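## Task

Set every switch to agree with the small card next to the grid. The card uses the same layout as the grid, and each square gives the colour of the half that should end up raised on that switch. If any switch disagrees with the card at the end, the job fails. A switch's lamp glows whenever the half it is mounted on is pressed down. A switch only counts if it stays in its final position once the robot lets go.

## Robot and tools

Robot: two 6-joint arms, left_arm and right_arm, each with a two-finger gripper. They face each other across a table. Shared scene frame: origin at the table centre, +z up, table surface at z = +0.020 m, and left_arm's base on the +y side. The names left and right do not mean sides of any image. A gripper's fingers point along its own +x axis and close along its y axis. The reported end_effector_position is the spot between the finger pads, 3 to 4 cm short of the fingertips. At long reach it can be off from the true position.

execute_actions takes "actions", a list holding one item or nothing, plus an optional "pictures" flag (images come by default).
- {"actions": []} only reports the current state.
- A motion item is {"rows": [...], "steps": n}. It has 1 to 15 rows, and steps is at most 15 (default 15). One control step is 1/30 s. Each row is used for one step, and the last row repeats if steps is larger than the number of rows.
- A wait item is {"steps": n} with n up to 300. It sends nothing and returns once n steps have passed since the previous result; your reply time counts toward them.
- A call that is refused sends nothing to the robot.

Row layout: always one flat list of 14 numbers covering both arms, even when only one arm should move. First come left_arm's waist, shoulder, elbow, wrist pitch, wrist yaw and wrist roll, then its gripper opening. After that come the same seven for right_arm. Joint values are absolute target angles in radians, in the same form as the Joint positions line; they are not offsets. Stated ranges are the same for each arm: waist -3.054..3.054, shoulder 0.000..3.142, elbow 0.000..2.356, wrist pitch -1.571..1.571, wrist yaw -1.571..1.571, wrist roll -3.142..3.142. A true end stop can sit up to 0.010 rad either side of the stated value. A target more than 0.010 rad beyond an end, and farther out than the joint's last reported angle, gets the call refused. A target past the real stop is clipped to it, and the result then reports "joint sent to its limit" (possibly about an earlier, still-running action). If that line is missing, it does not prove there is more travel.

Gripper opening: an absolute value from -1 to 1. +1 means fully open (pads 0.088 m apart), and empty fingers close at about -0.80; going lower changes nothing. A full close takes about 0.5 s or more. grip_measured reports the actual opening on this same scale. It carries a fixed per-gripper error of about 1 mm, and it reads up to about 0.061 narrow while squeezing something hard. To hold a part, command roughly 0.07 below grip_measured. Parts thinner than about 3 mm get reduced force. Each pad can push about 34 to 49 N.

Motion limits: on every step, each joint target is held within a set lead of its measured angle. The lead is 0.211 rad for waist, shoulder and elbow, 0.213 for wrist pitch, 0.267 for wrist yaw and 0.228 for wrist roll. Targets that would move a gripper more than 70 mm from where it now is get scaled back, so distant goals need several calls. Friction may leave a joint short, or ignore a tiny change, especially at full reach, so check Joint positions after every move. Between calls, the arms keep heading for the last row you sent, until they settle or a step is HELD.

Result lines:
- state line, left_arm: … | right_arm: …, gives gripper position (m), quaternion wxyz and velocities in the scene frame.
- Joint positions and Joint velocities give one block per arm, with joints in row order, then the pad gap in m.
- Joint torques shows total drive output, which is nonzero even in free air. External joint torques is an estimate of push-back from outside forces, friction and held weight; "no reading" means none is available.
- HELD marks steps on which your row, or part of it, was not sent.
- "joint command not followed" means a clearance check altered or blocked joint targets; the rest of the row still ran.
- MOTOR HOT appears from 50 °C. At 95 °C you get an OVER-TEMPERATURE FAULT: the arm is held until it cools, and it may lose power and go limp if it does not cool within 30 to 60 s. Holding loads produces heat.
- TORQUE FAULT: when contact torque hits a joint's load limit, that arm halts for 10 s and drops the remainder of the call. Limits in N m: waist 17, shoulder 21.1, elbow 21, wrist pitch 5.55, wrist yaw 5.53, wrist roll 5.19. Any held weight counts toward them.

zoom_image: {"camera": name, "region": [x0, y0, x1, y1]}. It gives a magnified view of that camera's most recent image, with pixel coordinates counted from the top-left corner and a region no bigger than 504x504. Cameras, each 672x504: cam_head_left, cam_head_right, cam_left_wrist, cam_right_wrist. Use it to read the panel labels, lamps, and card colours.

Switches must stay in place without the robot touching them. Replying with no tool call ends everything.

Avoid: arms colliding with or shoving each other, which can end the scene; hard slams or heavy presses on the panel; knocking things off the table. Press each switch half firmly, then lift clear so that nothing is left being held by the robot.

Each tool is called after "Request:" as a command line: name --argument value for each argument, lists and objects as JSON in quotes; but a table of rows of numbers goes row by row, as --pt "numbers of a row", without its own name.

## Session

Request:
execute_actions --actions '[]'

Scene clock: 0.00 s of 4402.00 s.
left_arm: end_effector_position=(+0.2003, +0.1717, +0.4419) grip_measured=+1.000 end_effector_quat_wxyz=(+0.896, -0.012, -0.025, -0.444) end_effector_velocity=(+0.003, +0.003, +0.000) end_effector_angular_velocity=(+0.006, -0.003, +0.025) | right_arm: end_effector_position=(-0.0480, -0.1881, +0.3847) grip_measured=+0.987 end_effector_quat_wxyz=(+0.504, +0.014, -0.005, +0.864) end_effector_velocity=(-0.002, -0.002, -0.002) end_effector_angular_velocity=(+0.005, -0.023, +0.019)
Joint positions: left_arm=[ 0.013  0.87   0.663  0.262 -0.025  0.001  0.088] | right_arm=[0.019 0.88  0.672 0.239 0.03  0.004 0.087]
Joint velocities: left_arm=[ 0.002 -0.002  0.002 -0.007 -0.022  0.007  0.   ] | right_arm=[-0.002 -0.002 -0.002 -0.007 -0.022 -0.022 -0.   ]
Joint torques (N m, as the arm reports them, + toward a larger angle): no reading
External joint torques (N m, as the arm's controller estimates them; a push from outside toward a larger angle lowers the number): no reading
Motor temperatures (°C, as the motors report them): left_arm=[22 22 28 28 23 22] | right_arm=[20 28 25 25 21 23]
Heat: left arm: hottest elbow 28 °C (+0.0 °C/min); right arm: hottest shoulder 28 °C (+0.0 °C/min).

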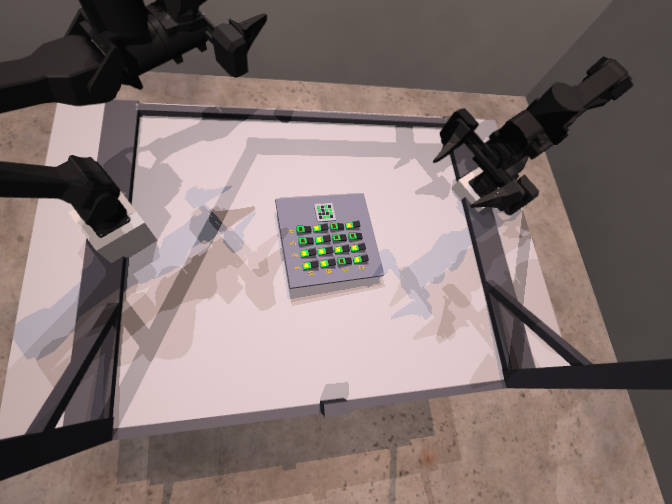

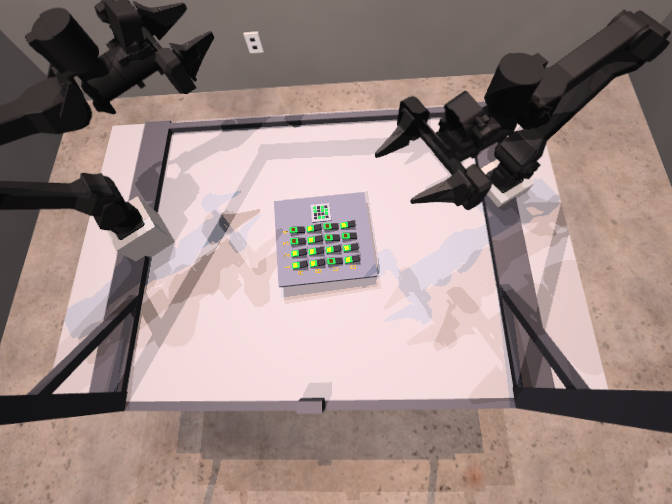

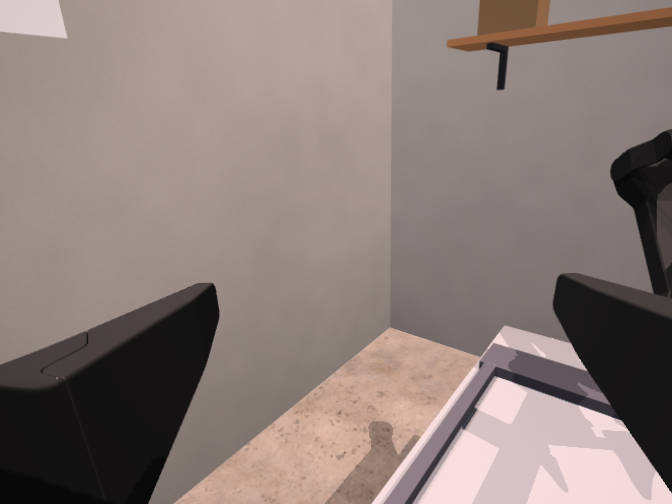

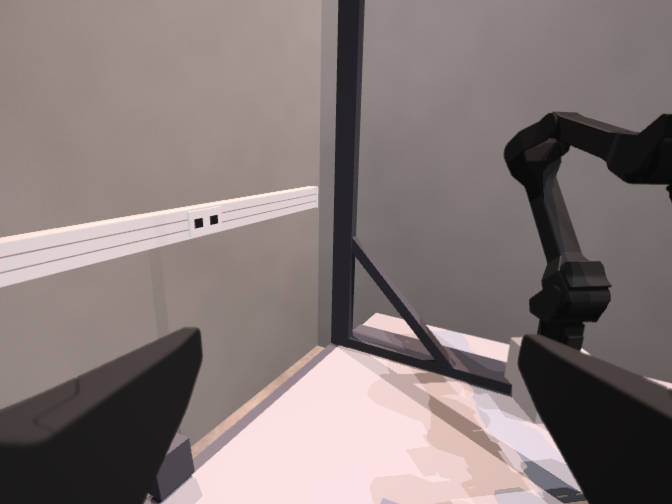

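Request:
zoom_image --camera "cam_head_right" --region '[270, 190, 390, 290]'

Request:
zoom_image --camera "cam_head_left" --region '[305, 195, 345, 230]'

Request:
execute_actions --actions '[{"rows":[[0.013,0.87,0.663,0.262,-0.025,0,1,-0.25,1.75,1.56,-1.1,0,0,-0.9]]}]' --pictures false

Request:
execute_actions --actions '[{"steps":25}]'

Region (270, 190, 390, 290) of cam_head_right's 672x504 image, scaled by 4.200, with more detail than that image has.

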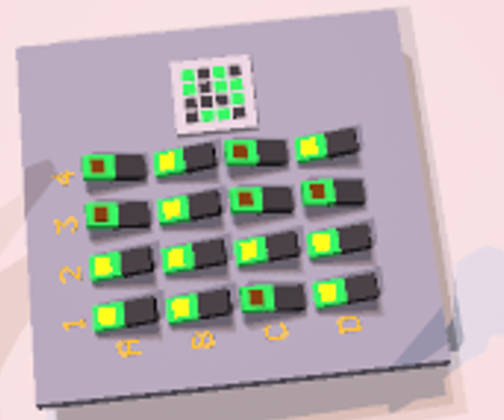

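Region (305, 195, 345, 230) of cam_head_left's 672x504 image, scaled by 12.600, with more detail than that image has; it fills the top 441 rows of this view, and the rest is white.

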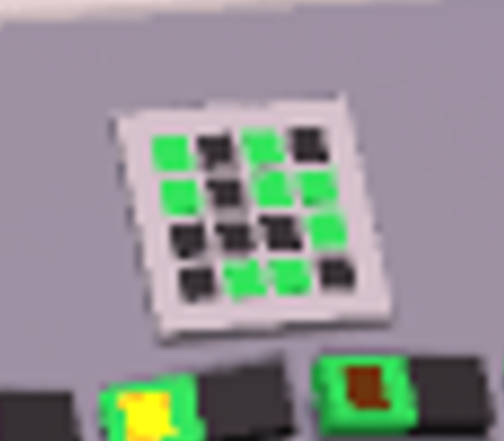

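Scene clock: 8.73 s of 4402.00 s.
left_arm: end_effector_position=(+0.2003, +0.1717, +0.4419) grip_measured=+1.000 end_effector_quat_wxyz=(+0.896, -0.012, -0.025, -0.444) end_effector_velocity=(+0.001, -0.000, -0.003) end_effector_angular_velocity=(+0.014, +0.002, +0.005) | right_arm: end_effector_position=(-0.0078, -0.0356, +0.3070) grip_measured=-0.705 end_effector_quat_wxyz=(+0.566, -0.280, +0.211, +0.746) end_effector_velocity=(-0.042, +0.162, -0.236) end_effector_angular_velocity=(-1.259, -0.350, -0.011)
Joint positions: left_arm=[ 0.013  0.87   0.663  0.262 -0.025  0.001  0.088] | right_arm=[-0.246  1.613  1.451 -0.554  0.006  0.002  0.004]
Joint velocities: left_arm=[-0.002  0.002 -0.002 -0.007 -0.007  0.007  0.   ] | right_arm=[-0.012  1.341  1.316 -1.282 -0.007  0.007 -0.175]
Joint torques (N m, as the arm reports them, + toward a larger angle): left_arm=[-0.1  -2.48  7.9   1.46 -0.01 -0.01] | right_arm=[-0.34 -5.03  6.17  0.95 -0.19 -0.1 ]
External joint torques (N m, as the arm's controller estimates them; a push from outside toward a larger angle lowers the number): left_arm=[-0.1  -0.13  0.5  -0.35 -0.02 -0.03] | right_arm=[-0.31  2.85  0.26 -0.07 -0.18 -0.1 ]
Motor temperatures (°C, as the motors report them): left_arm=[22 22 30 30 23 22] | right_arm=[20 28 27 28 21 23]
Heat: left arm: hottest elbow 30 °C (+13.7 °C/min); right arm: hottest shoulder 28 °C (+0.0 °C/min).
Steps of this call (steps 1 to 90: nothing new was sent; then 5.23 s passed at rest; steps 91 to 105: all 15 steps of this action). Readings (joint positions):
91: left_arm=[0.013 0.870 0.663 0.262 -0.025 0.001] | right_arm=[0.005 0.899 0.690 0.208 0.016 0.004]
92: left_arm=[0.013 0.870 0.663 0.262 -0.025 0.001] | right_arm=[-0.041 0.937 0.740 0.150 0.007 0.003]
94: left_arm=[0.013 0.870 0.663 0.262 -0.025 0.001] | right_arm=[-0.140 1.043 0.849 0.054 0.007 0.003]
98: left_arm=[0.013 0.870 0.663 0.262 -0.025 0.001] | right_arm=[-0.234 1.254 1.070 -0.171 0.008 0.003]
105: the state above

Scene clock: 9.57 s of 4402.00 s.
left_arm: end_effector_position=(+0.2003, +0.1717, +0.4419) grip_measured=+1.000 end_effector_quat_wxyz=(+0.896, -0.012, -0.025, -0.444) end_effector_velocity=(-0.001, -0.000, -0.002) end_effector_angular_velocity=(+0.001, +0.010, -0.000) | right_arm: end_effector_position=(+0.0118, -0.1026, +0.2329) grip_measured=-0.811 end_effector_quat_wxyz=(+0.485, -0.477, +0.359, +0.639) end_effector_velocity=(-0.001, -0.006, -0.001) end_effector_angular_velocity=(-0.021, -0.005, +0.026)
Joint positions: left_arm=[ 0.013  0.87   0.663  0.262 -0.025  0.001  0.088] | right_arm=[-0.247  1.735  1.553 -1.097  0.005  0.002  0.   ]
Joint velocities: left_arm=[-0.007 -0.002 -0.002 -0.007 -0.007 -0.007  0.   ] | right_arm=[ 0.002 -0.002 -0.002 -0.022 -0.007 -0.022  0.   ]
Joint torques (N m, as the arm reports them, + toward a larger angle): left_arm=[-0.14 -2.45  7.86  1.45 -0.02 -0.03] | right_arm=[-0.27 -4.78  7.19  0.79 -0.19 -0.1 ]
External joint torques (N m, as the arm's controller estimates them; a push from outside toward a larger angle lowers the number): left_arm=[-0.13 -0.03  0.43 -0.38 -0.02 -0.04] | right_arm=[-0.31  3.01  0.71 -0.07 -0.18 -0.1 ]
Motor temperatures (°C, as the motors report them): left_arm=[22 22 30 30 23 22] | right_arm=[20 28 27 28 21 23]
Heat: left arm: hottest elbow 30 °C (+12.5 °C/min); right arm: hottest shoulder 28 °C (+0.0 °C/min).
Steps of this call (steps 1 to 25: the robot went on to your last target). Readings (joint positions):
1: left_arm=[0.013 0.870 0.663 0.262 -0.025 0.001] | right_arm=[-0.246 1.653 1.490 -0.603 0.006 0.002]
2: left_arm=[0.013 0.870 0.663 0.262 -0.025 0.001] | right_arm=[-0.246 1.681 1.514 -0.659 0.006 0.002]
4: left_arm=[0.013 0.870 0.663 0.262 -0.025 0.001] | right_arm=[-0.246 1.714 1.531 -0.774 0.006 0.002]
8: left_arm=[0.013 0.870 0.663 0.262 -0.025 0.001] | right_arm=[-0.247 1.735 1.540 -0.994 0.006 0.002]
25: the state above

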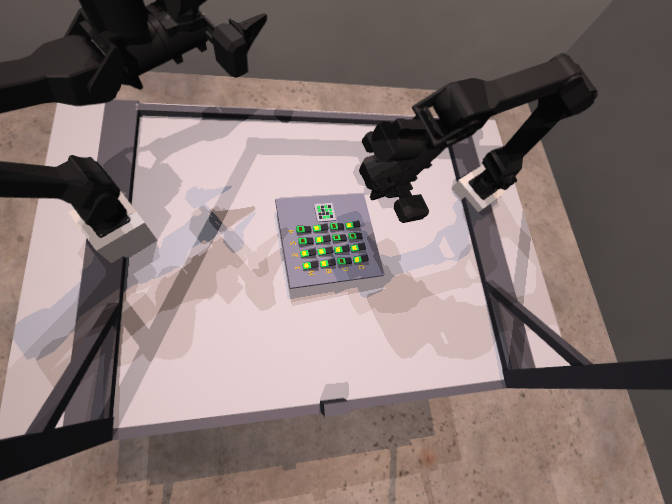

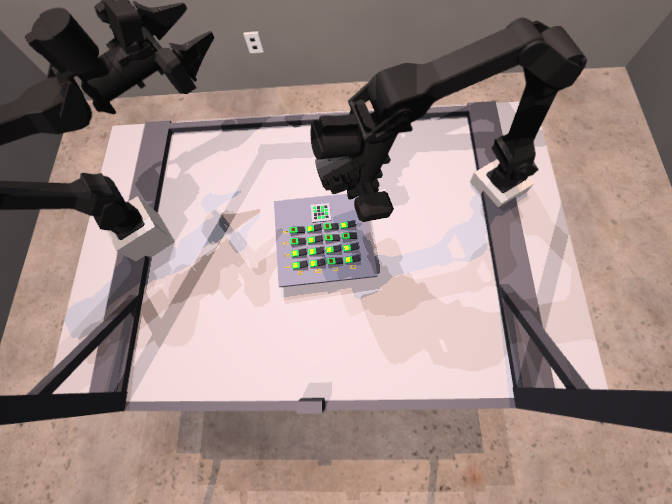

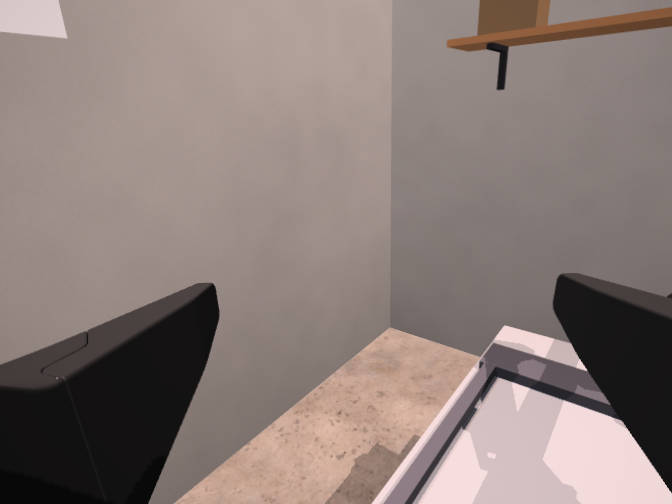

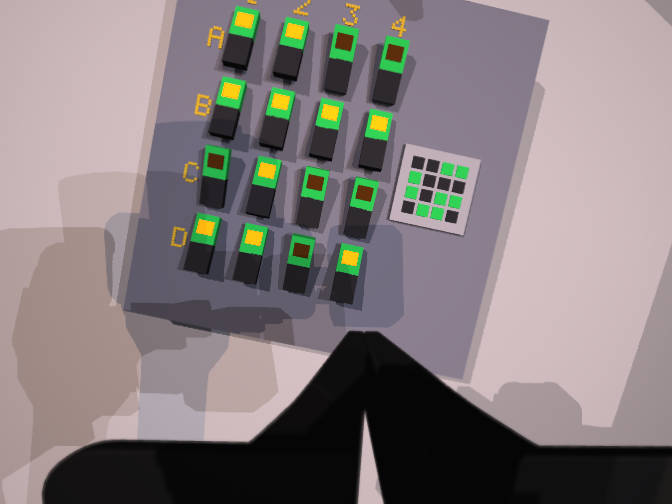

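Request:
execute_actions --actions '[{"rows":[[0.013,0.87,0.663,0.262,-0.025,0,1,-0.2,1.8,1.55,-1.08,0,0,-0.9],[0.013,0.87,0.663,0.262,-0.025,0,1,-0.15,1.85,1.54,-1.05,0,0,-0.9],[0.013,0.87,0.663,0.262,-0.025,0,1,-0.111,1.915,1.528,-1.034,0,0,-0.9]]}]' --pictures false

Request:
execute_actions --actions '[{"steps":10}]'

Scene clock: 26.73 s of 4402.00 s.
left_arm: end_effector_position=(+0.2003, +0.1717, +0.4419) grip_measured=+1.000 end_effector_quat_wxyz=(+0.896, -0.012, -0.025, -0.444) end_effector_velocity=(-0.002, -0.001, -0.002) end_effector_angular_velocity=(+0.002, +0.010, -0.010) | right_arm: end_effector_position=(-0.0432, -0.1074, +0.1661) grip_measured=-0.811 end_effector_quat_wxyz=(+0.417, -0.543, +0.354, +0.637) end_effector_velocity=(+0.003, +0.002, +0.000) end_effector_angular_velocity=(+0.005, +0.006, +0.011)
Joint positions: left_arm=[ 0.013  0.87   0.663  0.262 -0.025  0.001  0.088] | right_arm=[-0.109  1.907  1.53  -1.034  0.002  0.001  0.   ]
Joint velocities: left_arm=[-0.002 -0.002 -0.002 -0.007  0.007 -0.007  0.   ] | right_arm=[-0.012 -0.002 -0.002  0.007 -0.007 -0.022  0.   ]
Joint torques (N m, as the arm reports them, + toward a larger angle): left_arm=[-0.09 -2.42  7.89  1.45 -0.02 -0.04] | right_arm=[-0.11 -6.56  5.83  0.72 -0.06 -0.08]
External joint torques (N m, as the arm's controller estimates them; a push from outside toward a larger angle lowers the number): left_arm=[-0.07 -0.01  0.45 -0.38 -0.03 -0.05] | right_arm=[-0.29  2.29 -0.4   0.08 -0.04 -0.08]
Motor temperatures (°C, as the motors report them): left_arm=[22 23 32 32 23 22] | right_arm=[20 29 29 27 21 23]
Heat: left arm: hottest elbow 32 °C (+9.0 °C/min); right arm: hottest shoulder 29 °C (+2.2 °C/min).
Steps of this call (steps 1 to 15: the robot went on to your last target; steps 16 to 90: nothing new was sent; then 13.67 s passed at rest; steps 91 to 105: all 15 steps of this action). Readings (joint positions):
91: left_arm=[0.013 0.870 0.663 0.262 -0.025 0.001] | right_arm=[-0.245 1.740 1.553 -1.098 0.005 0.002]
92: left_arm=[0.013 0.870 0.663 0.262 -0.025 0.001] | right_arm=[-0.238 1.751 1.553 -1.091 0.005 0.002]
94: left_arm=[0.013 0.870 0.663 0.262 -0.025 0.001] | right_arm=[-0.197 1.795 1.554 -1.058 0.005 0.002]
98: left_arm=[0.013 0.870 0.663 0.262 -0.025 0.001] | right_arm=[-0.116 1.892 1.537 -1.044 0.002 0.001]
105: the state above

Scene clock: 27.07 s of 4402.00 s.
left_arm: end_effector_position=(+0.2003, +0.1717, +0.4419) grip_measured=+1.000 end_effector_quat_wxyz=(+0.896, -0.012, -0.025, -0.444) end_effector_velocity=(+0.000, +0.001, -0.002) end_effector_angular_velocity=(+0.001, +0.010, +0.004) | right_arm: end_effector_position=(-0.0432, -0.1074, +0.1661) grip_measured=-0.811 end_effector_quat_wxyz=(+0.417, -0.543, +0.354, +0.637) end_effector_velocity=(-0.000, -0.005, +0.001) end_effector_angular_velocity=(-0.024, +0.012, +0.008)
Joint positions: left_arm=[ 0.013  0.87   0.663  0.262 -0.025  0.001  0.088] | right_arm=[-0.109  1.907  1.53  -1.034  0.002  0.001  0.   ]
Joint velocities: left_arm=[-0.002 -0.002 -0.002 -0.007 -0.007 -0.007  0.   ] | right_arm=[-0.002 -0.002  0.002 -0.022 -0.022 -0.007  0.   ]
Joint torques (N m, as the arm reports them, + toward a larger angle): left_arm=[-0.09 -2.47  7.84  1.45 -0.01 -0.02] | right_arm=[-0.13 -6.55  5.85  0.75 -0.06 -0.09]
External joint torques (N m, as the arm's controller estimates them; a push from outside toward a larger angle lowers the number): left_arm=[-0.08 -0.09  0.43 -0.37 -0.02 -0.03] | right_arm=[-0.16  2.32 -0.4   0.11 -0.04 -0.09]
Motor temperatures (°C, as the motors report them): left_arm=[22 23 32 32 23 22] | right_arm=[20 29 29 27 21 23]
Heat: left arm: hottest elbow 32 °C (+8.9 °C/min); right arm: hottest shoulder 29 °C (+2.2 °C/min).
Steps of this call (steps 1 to 10: the robot went on to your last target). Readings (joint positions):
1: left_arm=[0.013 0.870 0.663 0.262 -0.025 0.001] | right_arm=[-0.109 1.907 1.530 -1.034 0.002 0.001]
2: left_arm=[0.013 0.870 0.663 0.262 -0.025 0.001] | right_arm=[-0.109 1.907 1.530 -1.034 0.002 0.001]
4: left_arm=[0.013 0.870 0.663 0.262 -0.025 0.001] | right_arm=[-0.109 1.907 1.530 -1.034 0.002 0.001]
8: left_arm=[0.013 0.870 0.663 0.262 -0.025 0.001] | right_arm=[-0.109 1.907 1.530 -1.034 0.002 0.001]
10: the state above

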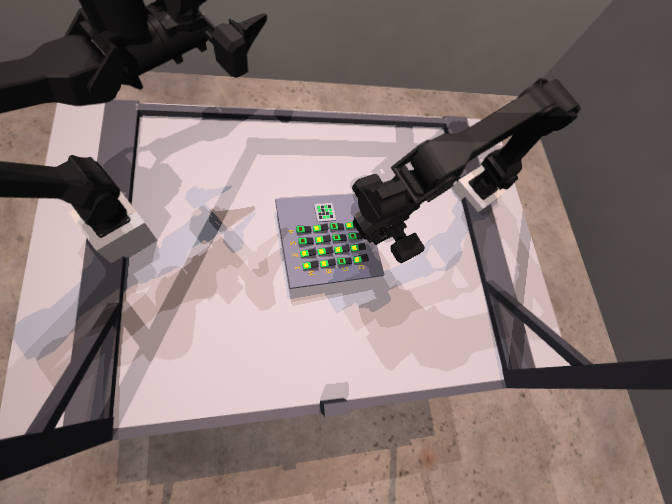

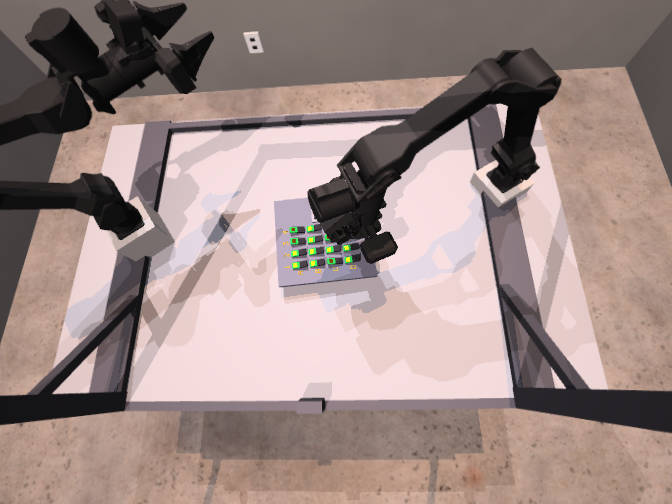

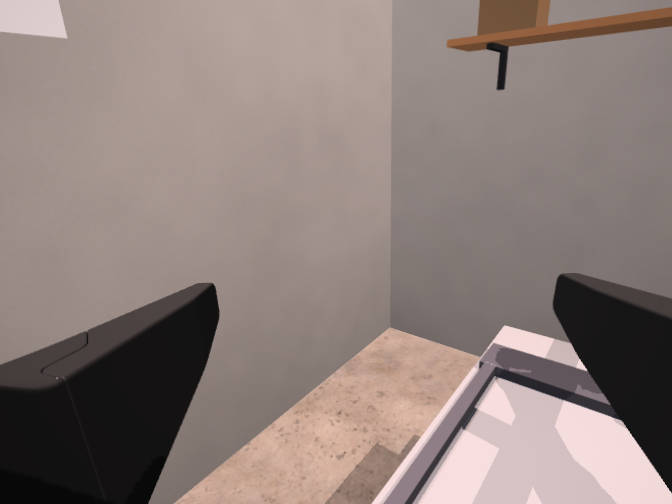

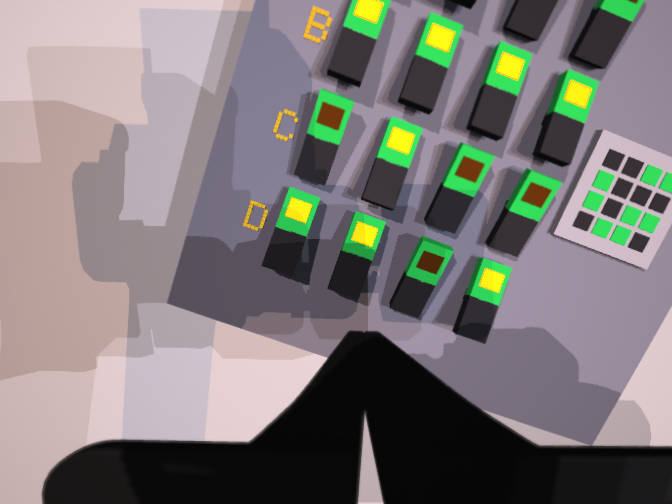

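Request:
execute_actions --actions '[{"rows":[[0.013,0.87,0.663,0.262,-0.025,0,1,-0.103,1.915,1.52,-1.0,0,0,-0.9],[0.013,0.87,0.663,0.262,-0.025,0,1,-0.103,1.92,1.51,-0.97,0,0,-0.9],[0.013,0.87,0.663,0.262,-0.025,0,1,-0.103,1.93,1.5,-0.95,0,0,-0.9],[0.013,0.87,0.663,0.262,-0.025,0,1,-0.103,1.945,1.49,-0.94,0,0,-0.9],[0.013,0.87,0.663,0.262,-0.025,0,1,-0.103,1.945,1.483,-0.932,0,0,-0.9]]}]'

Scene clock: 43.83 s of 4402.00 s.
left_arm: end_effector_position=(+0.2003, +0.1717, +0.4419) grip_measured=+1.000 end_effector_quat_wxyz=(+0.896, -0.012, -0.025, -0.444) end_effector_velocity=(-0.002, -0.001, -0.003) end_effector_angular_velocity=(+0.010, +0.016, -0.010) | right_arm: end_effector_position=(-0.0494, -0.0968, +0.1511) grip_measured=-0.811 end_effector_quat_wxyz=(+0.423, -0.530, +0.344, +0.649) end_effector_velocity=(-0.007, +0.005, +0.004) end_effector_angular_velocity=(+0.029, +0.038, -0.000)
Joint positions: left_arm=[ 0.013  0.87   0.663  0.262 -0.025  0.001  0.088] | right_arm=[-0.106  1.93   1.494 -0.933  0.002  0.001  0.   ]
Joint velocities: left_arm=[-0.002 -0.002  0.002 -0.022  0.007 -0.007  0.   ] | right_arm=[ 0.002 -0.007 -0.002  0.037 -0.022  0.007  0.   ]
Joint torques (N m, as the arm reports them, + toward a larger angle): left_arm=[-0.11 -2.45  7.84  1.45 -0.02 -0.02] | right_arm=[ 0.23 -5.76  4.94  0.81 -0.07 -0.08]
External joint torques (N m, as the arm's controller estimates them; a push from outside toward a larger angle lowers the number): left_arm=[-0.1  -0.11  0.44 -0.37 -0.02 -0.03] | right_arm=[ 0.18  3.34 -1.38  0.09 -0.06 -0.08]
Motor temperatures (°C, as the motors report them): left_arm=[22 23 33 33 23 22] | right_arm=[20 32 29 27 21 23]
Heat: left arm: hottest elbow 33 °C (+6.8 °C/min); right arm: hottest shoulder 32 °C (+5.5 °C/min).
Steps of this call (steps 1 to 15: the robot went on to your last target; steps 16 to 90: nothing new was sent; then 13.27 s passed at rest; steps 91 to 105: all 15 steps of this action). Readings (joint positions):
91: left_arm=[0.013 0.870 0.663 0.262 -0.025 0.001] | right_arm=[-0.109 1.907 1.530 -1.032 0.002 0.001]
92: left_arm=[0.013 0.870 0.663 0.262 -0.025 0.001] | right_arm=[-0.109 1.907 1.530 -1.020 0.002 0.001]
94: left_arm=[0.013 0.870 0.663 0.262 -0.025 0.001] | right_arm=[-0.108 1.909 1.523 -0.981 0.002 0.001]
98: left_arm=[0.013 0.870 0.663 0.262 -0.025 0.001] | right_arm=[-0.106 1.920 1.504 -0.945 0.002 0.001]
105: the state above

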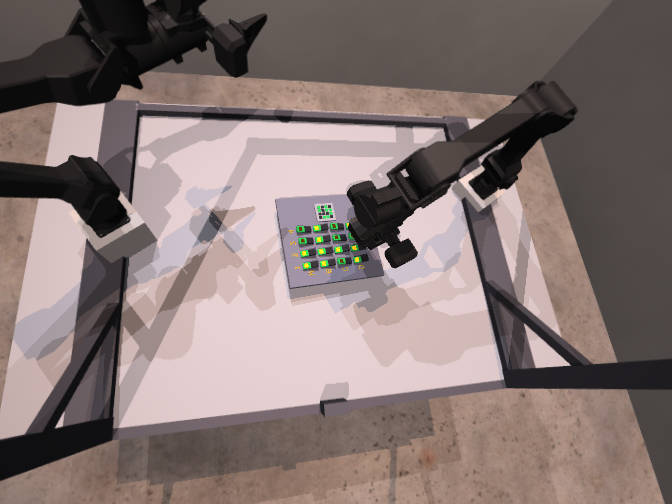

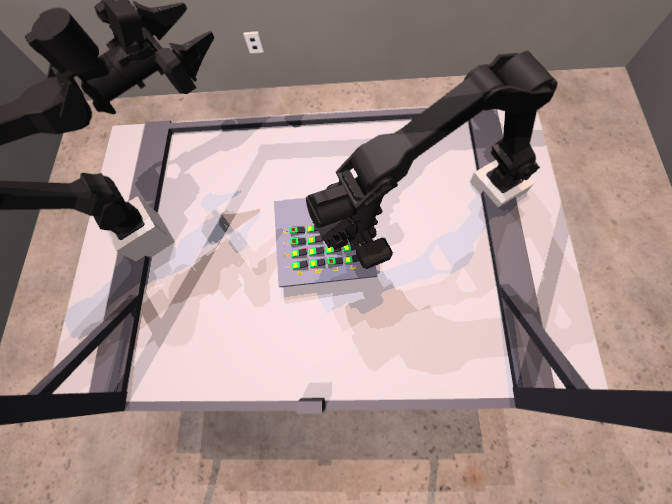

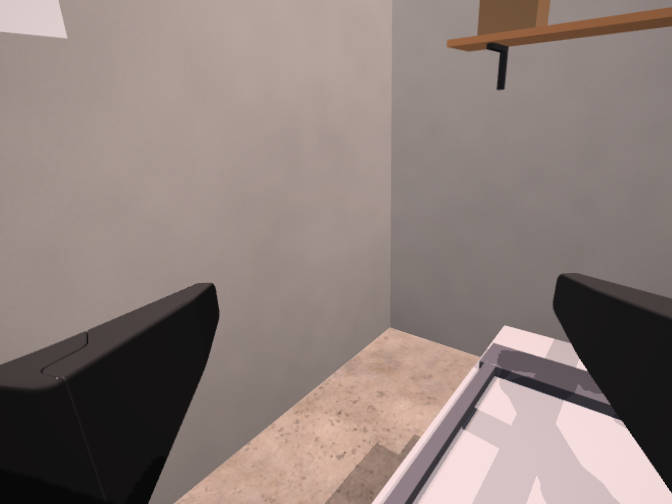

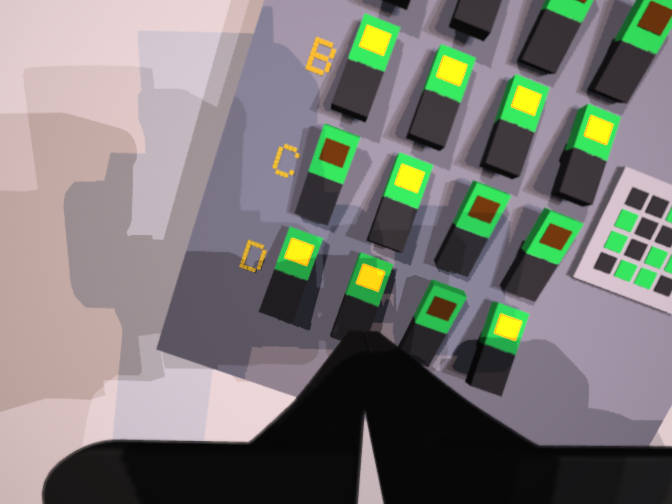

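Request:
execute_actions --actions '[{"rows":[[0.013,0.87,0.663,0.262,-0.025,0,1,-0.098,1.95,1.483,-0.955,0,0,-0.9],[0.013,0.87,0.663,0.262,-0.025,0,1,-0.098,1.96,1.483,-0.955,0,0,-0.9],[0.013,0.87,0.663,0.262,-0.025,0,1,-0.098,1.97,1.483,-0.955,0,0,-0.9],[0.013,0.87,0.663,0.262,-0.025,0,1,-0.098,1.98,1.483,-0.955,0,0,-0.9],[0.013,0.87,0.663,0.262,-0.025,0,1,-0.098,1.99,1.483,-0.955,0,0,-0.9]]}]'

Scene clock: 54.20 s of 4402.00 s.
left_arm: end_effector_position=(+0.2003, +0.1717, +0.4419) grip_measured=+1.000 end_effector_quat_wxyz=(+0.896, -0.012, -0.025, -0.444) end_effector_velocity=(-0.002, -0.001, -0.001) end_effector_angular_velocity=(+0.003, -0.008, -0.009) | right_arm: end_effector_position=(-0.0488, -0.1032, +0.1329) grip_measured=-0.811 end_effector_quat_wxyz=(+0.410, -0.552, +0.357, +0.632) end_effector_velocity=(+0.002, -0.005, -0.002) end_effector_angular_velocity=(-0.021, -0.019, +0.009)
Joint positions: left_arm=[ 0.013  0.87   0.663  0.262 -0.025  0.001  0.088] | right_arm=[-0.101  1.973  1.491 -0.953  0.002  0.001  0.   ]
Joint velocities: left_arm=[-0.002 -0.002 -0.007  0.007  0.007  0.007  0.   ] | right_arm=[ 0.002  0.002 -0.002 -0.022  0.007 -0.007  0.   ]
Joint torques (N m, as the arm reports them, + toward a larger angle): left_arm=[-0.08 -2.43  7.86  1.45 -0.01 -0.04] | right_arm=[ 0.21 -5.85  4.99  0.57 -0.07 -0.08]
External joint torques (N m, as the arm's controller estimates them; a push from outside toward a larger angle lowers the number): left_arm=[-0.06 -0.08  0.49 -0.37 -0.02 -0.05] | right_arm=[ 0.23  3.28 -1.08 -0.03 -0.06 -0.08]
Motor temperatures (°C, as the motors report them): left_arm=[22 23 34 34 23 22] | right_arm=[20 32 29 27 21 23]
Heat: left arm: hottest elbow 34 °C (+6.6 °C/min); right arm: hottest shoulder 32 °C (+4.4 °C/min).
Steps of this call (steps 1 to 15: the robot went on to your last target; steps 16 to 90: nothing new was sent; then 6.87 s passed at rest; steps 91 to 105: all 15 steps of this action). Readings (joint positions):
91: left_arm=[0.013 0.870 0.663 0.262 -0.025 0.001] | right_arm=[-0.106 1.930 1.494 -0.933 0.002 0.001]
92: left_arm=[0.013 0.870 0.663 0.262 -0.025 0.001] | right_arm=[-0.105 1.930 1.494 -0.937 0.002 0.001]
94: left_arm=[0.013 0.870 0.663 0.262 -0.025 0.001] | right_arm=[-0.103 1.937 1.494 -0.947 0.002 0.001]
98: left_arm=[0.013 0.870 0.663 0.262 -0.025 0.001] | right_arm=[-0.101 1.965 1.493 -0.952 0.002 0.001]
105: the state above

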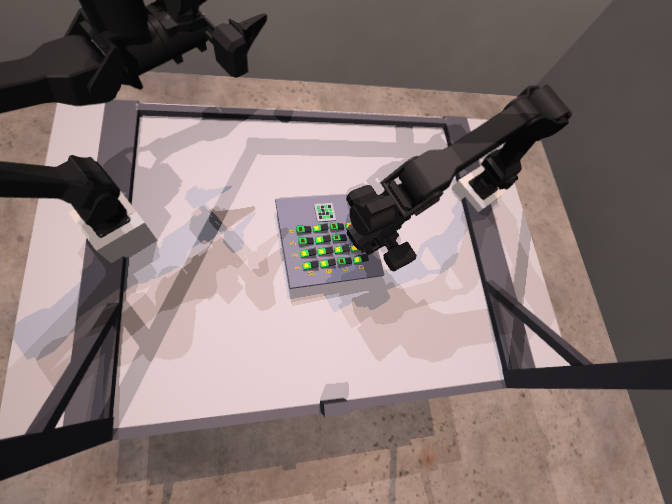

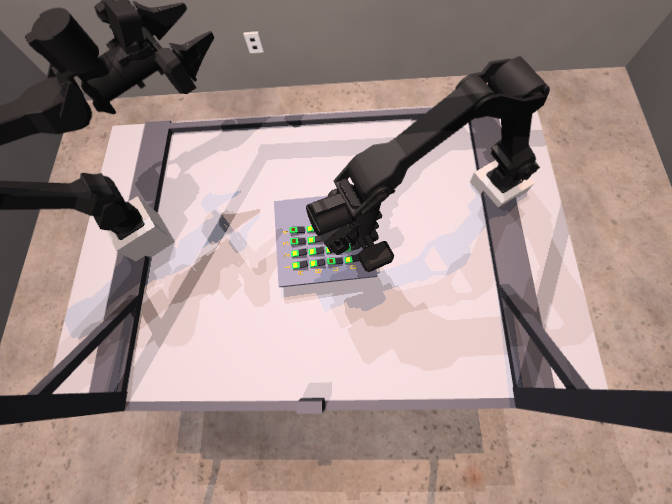

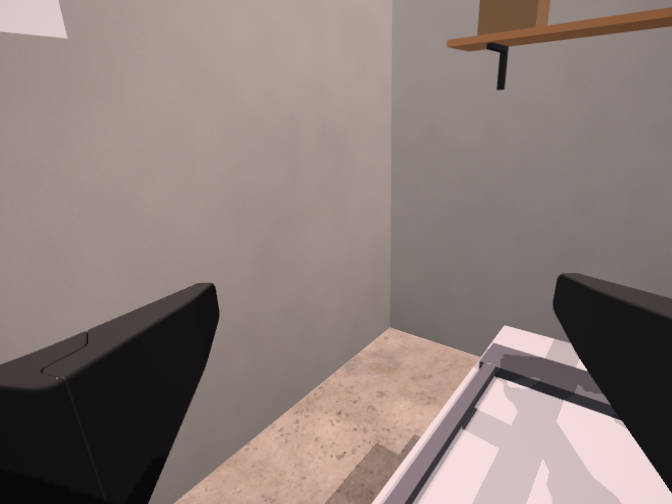

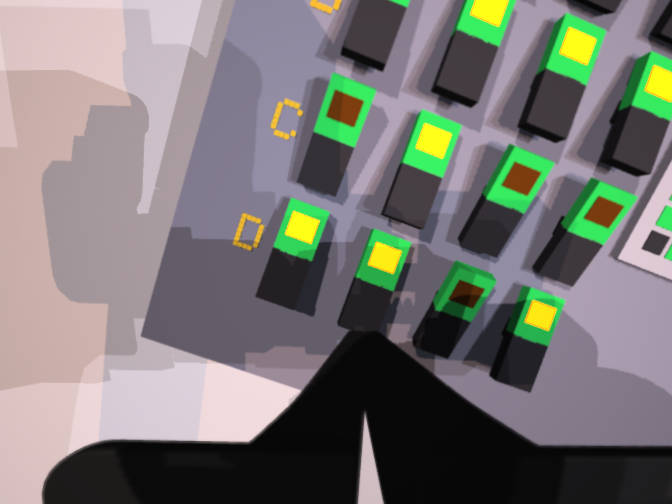

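Request:
execute_actions --actions '[{"rows":[[0.013,0.87,0.663,0.262,-0.025,0,1,-0.103,1.985,1.49,-0.93,0,0,-0.9],[0.013,0.87,0.663,0.262,-0.025,0,1,-0.103,1.985,1.49,-0.92,0,0,-0.9],[0.013,0.87,0.663,0.262,-0.025,0,1,-0.103,1.985,1.49,-0.92,0,0,-0.9],[0.013,0.87,0.663,0.262,-0.025,0,1,-0.103,1.985,1.49,-0.92,0,0,-0.9],[0.013,0.87,0.663,0.262,-0.025,0,1,-0.103,1.995,1.49,-0.92,0,0,-0.9],[0.013,0.87,0.663,0.262,-0.025,0,1,-0.103,2.005,1.49,-0.92,0,0,-0.9],[0.013,0.87,0.663,0.262,-0.025,0,1,-0.103,2.015,1.488,-0.92,0,0,-0.9],[0.013,0.87,0.663,0.262,-0.025,0,1,-0.103,2.025,1.485,-0.92,0,0,-0.9],[0.013,0.87,0.663,0.262,-0.025,0,1,-0.103,2.035,1.48,-0.92,0,0,-0.9],[0.013,0.87,0.663,0.262,-0.025,0,1,-0.103,2.045,1.478,-0.92,0,0,-0.9],[0.013,0.87,0.663,0.262,-0.025,0,1,-0.103,2.055,1.475,-0.92,0,0,-0.9]]}]'

Scene clock: 65.20 s of 4402.00 s.
left_arm: end_effector_position=(+0.2003, +0.1717, +0.4419) grip_measured=+1.000 end_effector_quat_wxyz=(+0.896, -0.012, -0.025, -0.444) end_effector_velocity=(+0.000, +0.000, -0.007) end_effector_angular_velocity=(+0.017, +0.022, +0.004) | right_arm: end_effector_position=(-0.0501, -0.1004, +0.1095) grip_measured=-0.811 end_effector_quat_wxyz=(+0.404, -0.563, +0.363, +0.623) end_effector_velocity=(-0.002, -0.002, -0.016) end_effector_angular_velocity=(-0.042, +0.004, +0.007)
Joint positions: left_arm=[ 0.013  0.87   0.663  0.262 -0.025  0.001  0.088] | right_arm=[-0.101  2.034  1.487 -0.92   0.001  0.001  0.   ]
Joint velocities: left_arm=[-0.002 -0.002 -0.007 -0.022 -0.007 -0.007  0.   ] | right_arm=[-0.002  0.042 -0.002  0.007 -0.022 -0.007  0.   ]
Joint torques (N m, as the arm reports them, + toward a larger angle): left_arm=[-0.06 -2.45  7.9   1.46 -0.01  0.  ] | right_arm=[-0.13 -6.27  4.64  0.56 -0.06 -0.08]
External joint torques (N m, as the arm's controller estimates them; a push from outside toward a larger angle lowers the number): left_arm=[-0.04 -0.11  0.55 -0.35 -0.01 -0.01] | right_arm=[-0.15  4.62 -2.14 -0.08 -0.04 -0.08]
Motor temperatures (°C, as the motors report them): left_arm=[22 23 34 35 23 22] | right_arm=[20 33 29 27 21 23]
Heat: left arm: hottest wrist pitch 35 °C (+5.1 °C/min); right arm: hottest shoulder 33 °C (+5.1 °C/min).
Steps of this call (steps 1 to 15: the robot went on to your last target; steps 16 to 90: nothing new was sent; then 7.50 s passed at rest; steps 91 to 105: all 15 steps of this action). Readings (joint positions):
91: left_arm=[0.013 0.870 0.663 0.262 -0.025 0.001] | right_arm=[-0.101 1.973 1.491 -0.953 0.002 0.001]
92: left_arm=[0.013 0.870 0.663 0.262 -0.025 0.001] | right_arm=[-0.101 1.973 1.491 -0.947 0.002 0.001]
94: left_arm=[0.013 0.870 0.663 0.262 -0.025 0.001] | right_arm=[-0.101 1.973 1.491 -0.931 0.002 0.001]
98: left_arm=[0.013 0.870 0.663 0.262 -0.025 0.001] | right_arm=[-0.101 1.981 1.491 -0.923 0.002 0.001]
105: the state above

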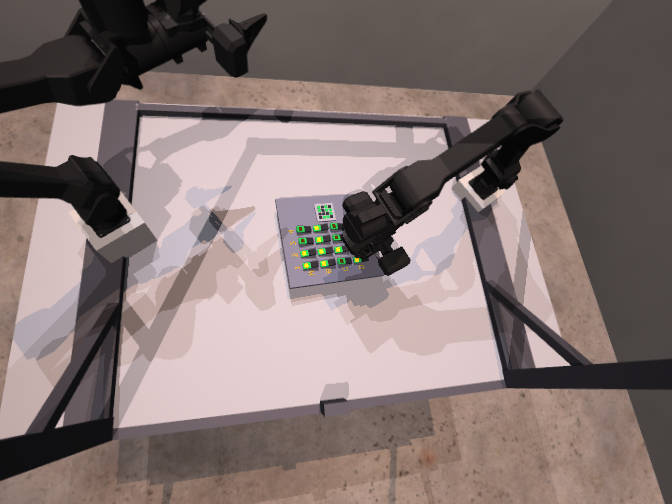

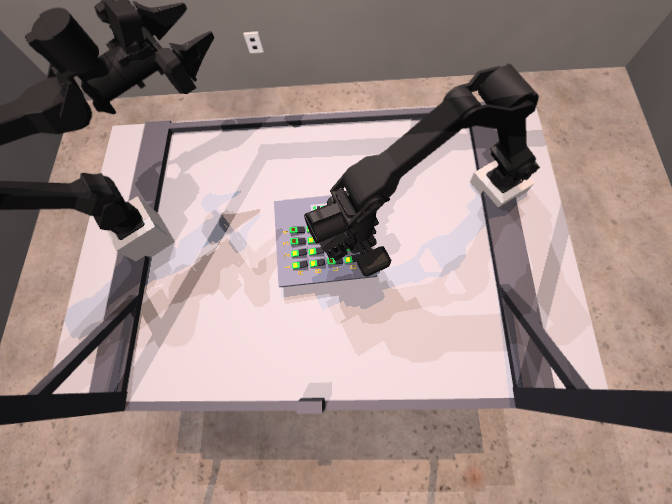

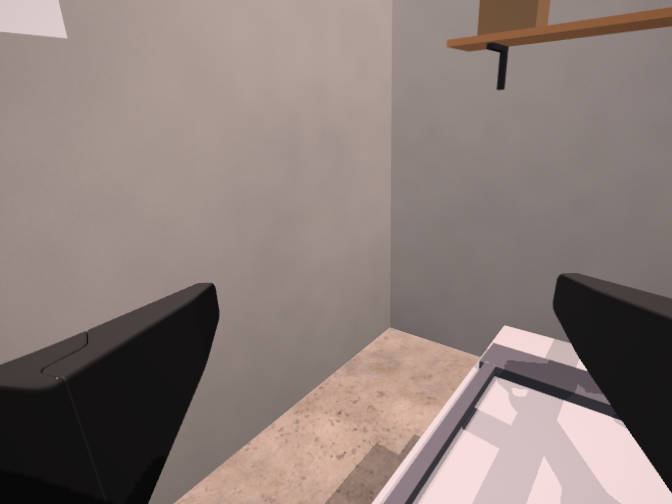

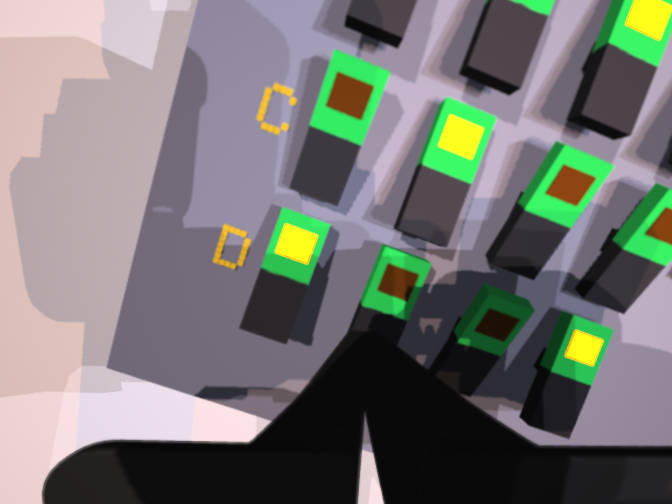

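Request:
execute_actions --actions '[{"rows":[[0.013,0.87,0.663,0.262,-0.025,0,1,-0.103,2.0,1.49,-0.92,0,0,-0.9],[0.013,0.87,0.663,0.262,-0.025,0,1,-0.103,1.95,1.5,-0.92,0,0,-0.9],[0.013,0.87,0.663,0.262,-0.025,0,1,-0.103,1.94,1.5,-0.92,0,0,-0.9],[0.013,0.87,0.663,0.262,-0.025,0,1,-0.103,1.94,1.5,-0.92,0,0,-0.9],[0.013,0.87,0.663,0.262,-0.025,0,1,-0.103,1.94,1.5,-0.92,0,0,-0.9],[0.013,0.87,0.663,0.262,-0.025,0,1,-0.103,1.94,1.52,-0.92,0,0,-0.9],[0.013,0.87,0.663,0.262,-0.025,0,1,-0.103,1.96,1.58,-0.94,0,0,-0.9],[0.013,0.87,0.663,0.262,-0.025,0,1,-0.103,1.99,1.64,-0.97,0,0,-0.9],[0.013,0.87,0.663,0.262,-0.025,0,1,-0.105,2.03,1.7,-1.0,0,0,-0.9],[0.013,0.87,0.663,0.262,-0.025,0,1,-0.107,2.07,1.76,-1.03,0,0,-0.9],[0.013,0.87,0.663,0.262,-0.025,0,1,-0.109,2.11,1.82,-1.055,0,0,-0.9],[0.013,0.87,0.663,0.262,-0.025,0,1,-0.109,2.15,1.89,-1.08,0,0,-0.9],[0.013,0.87,0.663,0.262,-0.025,0,1,-0.109,2.19,1.96,-1.11,0,0,-0.9],[0.013,0.87,0.663,0.262,-0.025,0,1,-0.109,2.23,2.02,-1.14,0,0,-0.9],[0.013,0.87,0.663,0.262,-0.025,0,1,-0.109,2.27,2.08,-1.16,0,0,-0.9]]}]' --pictures false

Request:
execute_actions --actions '[{"rows":[[0.013,0.87,0.663,0.262,-0.025,0,1,-0.109,2.27,2.08,-1.16,0,0,-0.9],[0.013,0.87,0.663,0.262,-0.025,0,1,-0.109,2.28,2.08,-1.16,0,0,-0.9],[0.013,0.87,0.663,0.262,-0.025,0,1,-0.109,2.29,2.08,-1.16,0,0,-0.9],[0.013,0.87,0.663,0.262,-0.025,0,1,-0.109,2.3,2.08,-1.16,0,0,-0.9],[0.013,0.87,0.663,0.262,-0.025,0,1,-0.109,2.31,2.08,-1.16,0,0,-0.9],[0.013,0.87,0.663,0.262,-0.025,0,1,-0.109,2.32,2.08,-1.16,0,0,-0.9]]}]'

Scene clock: 105.57 s of 4402.00 s.
left_arm: end_effector_position=(+0.2003, +0.1717, +0.4419) grip_measured=+1.000 end_effector_quat_wxyz=(+0.896, -0.012, -0.025, -0.444) end_effector_velocity=(-0.002, +0.001, +0.002) end_effector_angular_velocity=(-0.007, +0.005, -0.000) | right_arm: end_effector_position=(-0.0757, -0.0390, +0.1809) grip_measured=-0.811 end_effector_quat_wxyz=(+0.431, -0.514, +0.333, +0.663) end_effector_velocity=(-0.074, +0.199, -0.023) end_effector_angular_velocity=(-0.167, -0.088, -0.007)
Joint positions: left_arm=[ 0.013  0.87   0.663  0.262 -0.025  0.001  0.088] | right_arm=[-0.105  2.134  1.903 -1.088  0.001  0.001  0.   ]
Joint velocities: left_arm=[-0.007 -0.007  0.002 -0.007 -0.007 -0.007  0.   ] | right_arm=[-0.027  1.131  1.712 -0.769  0.007 -0.022  0.   ]
Joint torques (N m, as the arm reports them, + toward a larger angle): left_arm=[-0.07 -2.48  7.87  1.46 -0.01 -0.01] | right_arm=[-0.17 -5.51  6.14  0.68 -0.06 -0.07]
External joint torques (N m, as the arm's controller estimates them; a push from outside toward a larger angle lowers the number): left_arm=[-0.04  0.    0.33 -0.4  -0.02 -0.02] | right_arm=[-0.28  3.73  0.42 -0.07 -0.04 -0.08]
Motor temperatures (°C, as the motors report them): left_arm=[22 23 36 36 23 22] | right_arm=[20 33 28 26 21 23]
Heat: left arm: hottest elbow 36 °C (+2.0 °C/min); right arm: hottest shoulder 33 °C (+1.0 °C/min).
Steps of this call (steps 1 to 15: the robot went on to your last target; steps 16 to 90: nothing new was sent; then 36.87 s passed at rest; steps 91 to 105: all 15 steps of this action). Readings (joint positions):
91: left_arm=[0.013 0.870 0.663 0.262 -0.025 0.001] | right_arm=[-0.101 2.033 1.487 -0.918 0.001 0.001]
92: left_arm=[0.013 0.870 0.663 0.262 -0.025 0.001] | right_arm=[-0.101 2.025 1.487 -0.918 0.001 0.001]
94: left_arm=[0.013 0.870 0.663 0.262 -0.025 0.001] | right_arm=[-0.101 2.004 1.487 -0.922 0.001 0.001]
98: left_arm=[0.013 0.870 0.663 0.262 -0.025 0.001] | right_arm=[-0.101 1.965 1.530 -0.936 0.001 0.001]
105: the state above

Scene clock: 106.07 s of 4402.00 s.
left_arm: end_effector_position=(+0.2003, +0.1717, +0.4419) grip_measured=+1.000 end_effector_quat_wxyz=(+0.896, -0.012, -0.025, -0.444) end_effector_velocity=(-0.002, +0.000, -0.001) end_effector_angular_velocity=(-0.011, +0.019, -0.011) | right_arm: end_effector_position=(-0.0834, -0.0202, +0.1516) grip_measured=-0.811 end_effector_quat_wxyz=(+0.420, -0.536, +0.348, +0.644) end_effector_velocity=(-0.005, +0.007, +0.014) end_effector_angular_velocity=(+0.036, +0.022, +0.011)
Joint positions: left_arm=[ 0.013  0.87   0.663  0.262 -0.025  0.001  0.088] | right_arm=[-0.106  2.3    2.07  -1.158  0.001  0.001  0.   ]
Joint velocities: left_arm=[-0.002 -0.007 -0.002 -0.007  0.007 -0.022  0.   ] | right_arm=[ 0.002 -0.002  0.046 -0.007 -0.007 -0.007  0.   ]
Joint torques (N m, as the arm reports them, + toward a larger angle): left_arm=[-0.1  -2.44  7.88  1.46 -0.01 -0.02] | right_arm=[-0.21 -7.59  6.87  0.63 -0.06 -0.07]
External joint torques (N m, as the arm's controller estimates them; a push from outside toward a larger angle lowers the number): left_arm=[-0.11 -0.02  0.44 -0.37 -0.02 -0.03] | right_arm=[-0.27  4.07  0.58 -0.07 -0.05 -0.07]
Motor temperatures (°C, as the motors report them): left_arm=[22 23 36 36 23 22] | right_arm=[20 33 28 26 21 23]
Heat: left arm: hottest elbow 36 °C (+2.0 °C/min); right arm: hottest shoulder 33 °C (+1.0 °C/min).
Steps of this call (steps 1 to 15: all 15 steps of this action). Readings (joint positions):
1: left_arm=[0.013 0.870 0.663 0.262 -0.025 0.001] | right_arm=[-0.106 2.168 1.955 -1.108 0.001 0.001]
2: left_arm=[0.013 0.870 0.663 0.262 -0.025 0.001] | right_arm=[-0.106 2.197 1.994 -1.118 0.001 0.001]
4: left_arm=[0.013 0.870 0.663 0.262 -0.025 0.001] | right_arm=[-0.106 2.238 2.036 -1.140 0.001 0.001]
8: left_arm=[0.013 0.870 0.663 0.262 -0.025 0.001] | right_arm=[-0.106 2.283 2.064 -1.153 0.001 0.001]
15: the state above

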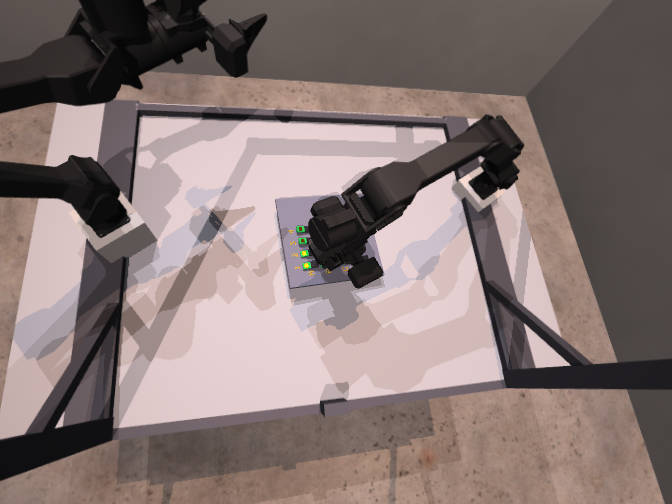

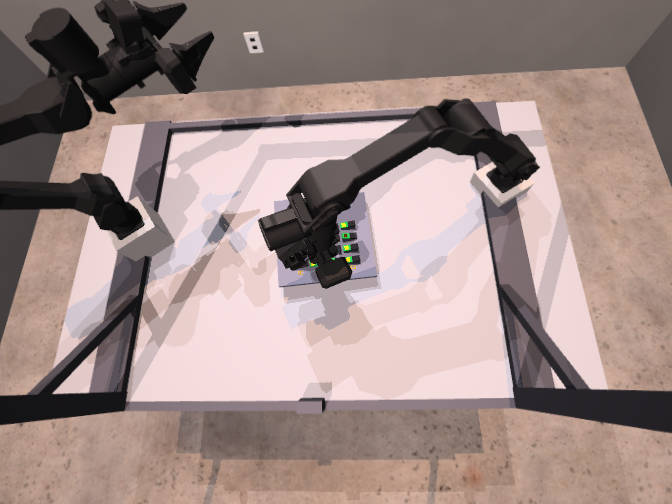

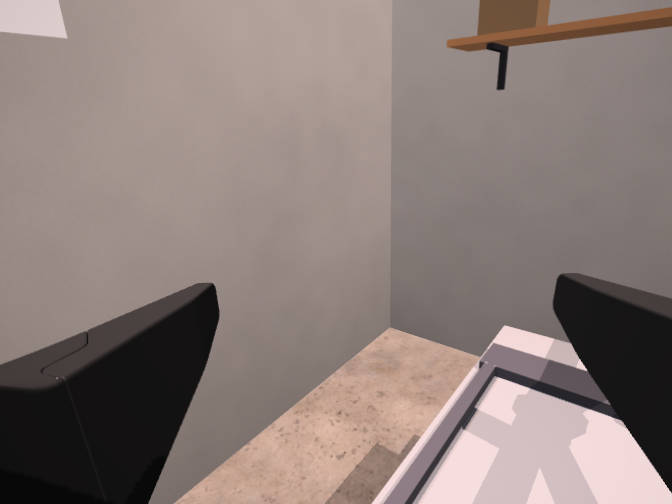

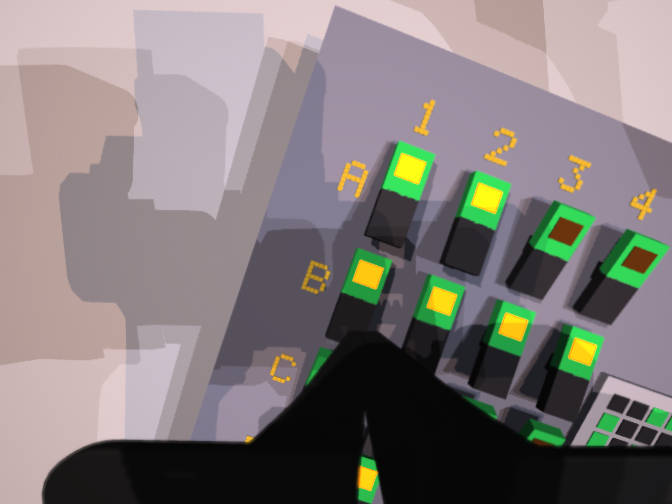

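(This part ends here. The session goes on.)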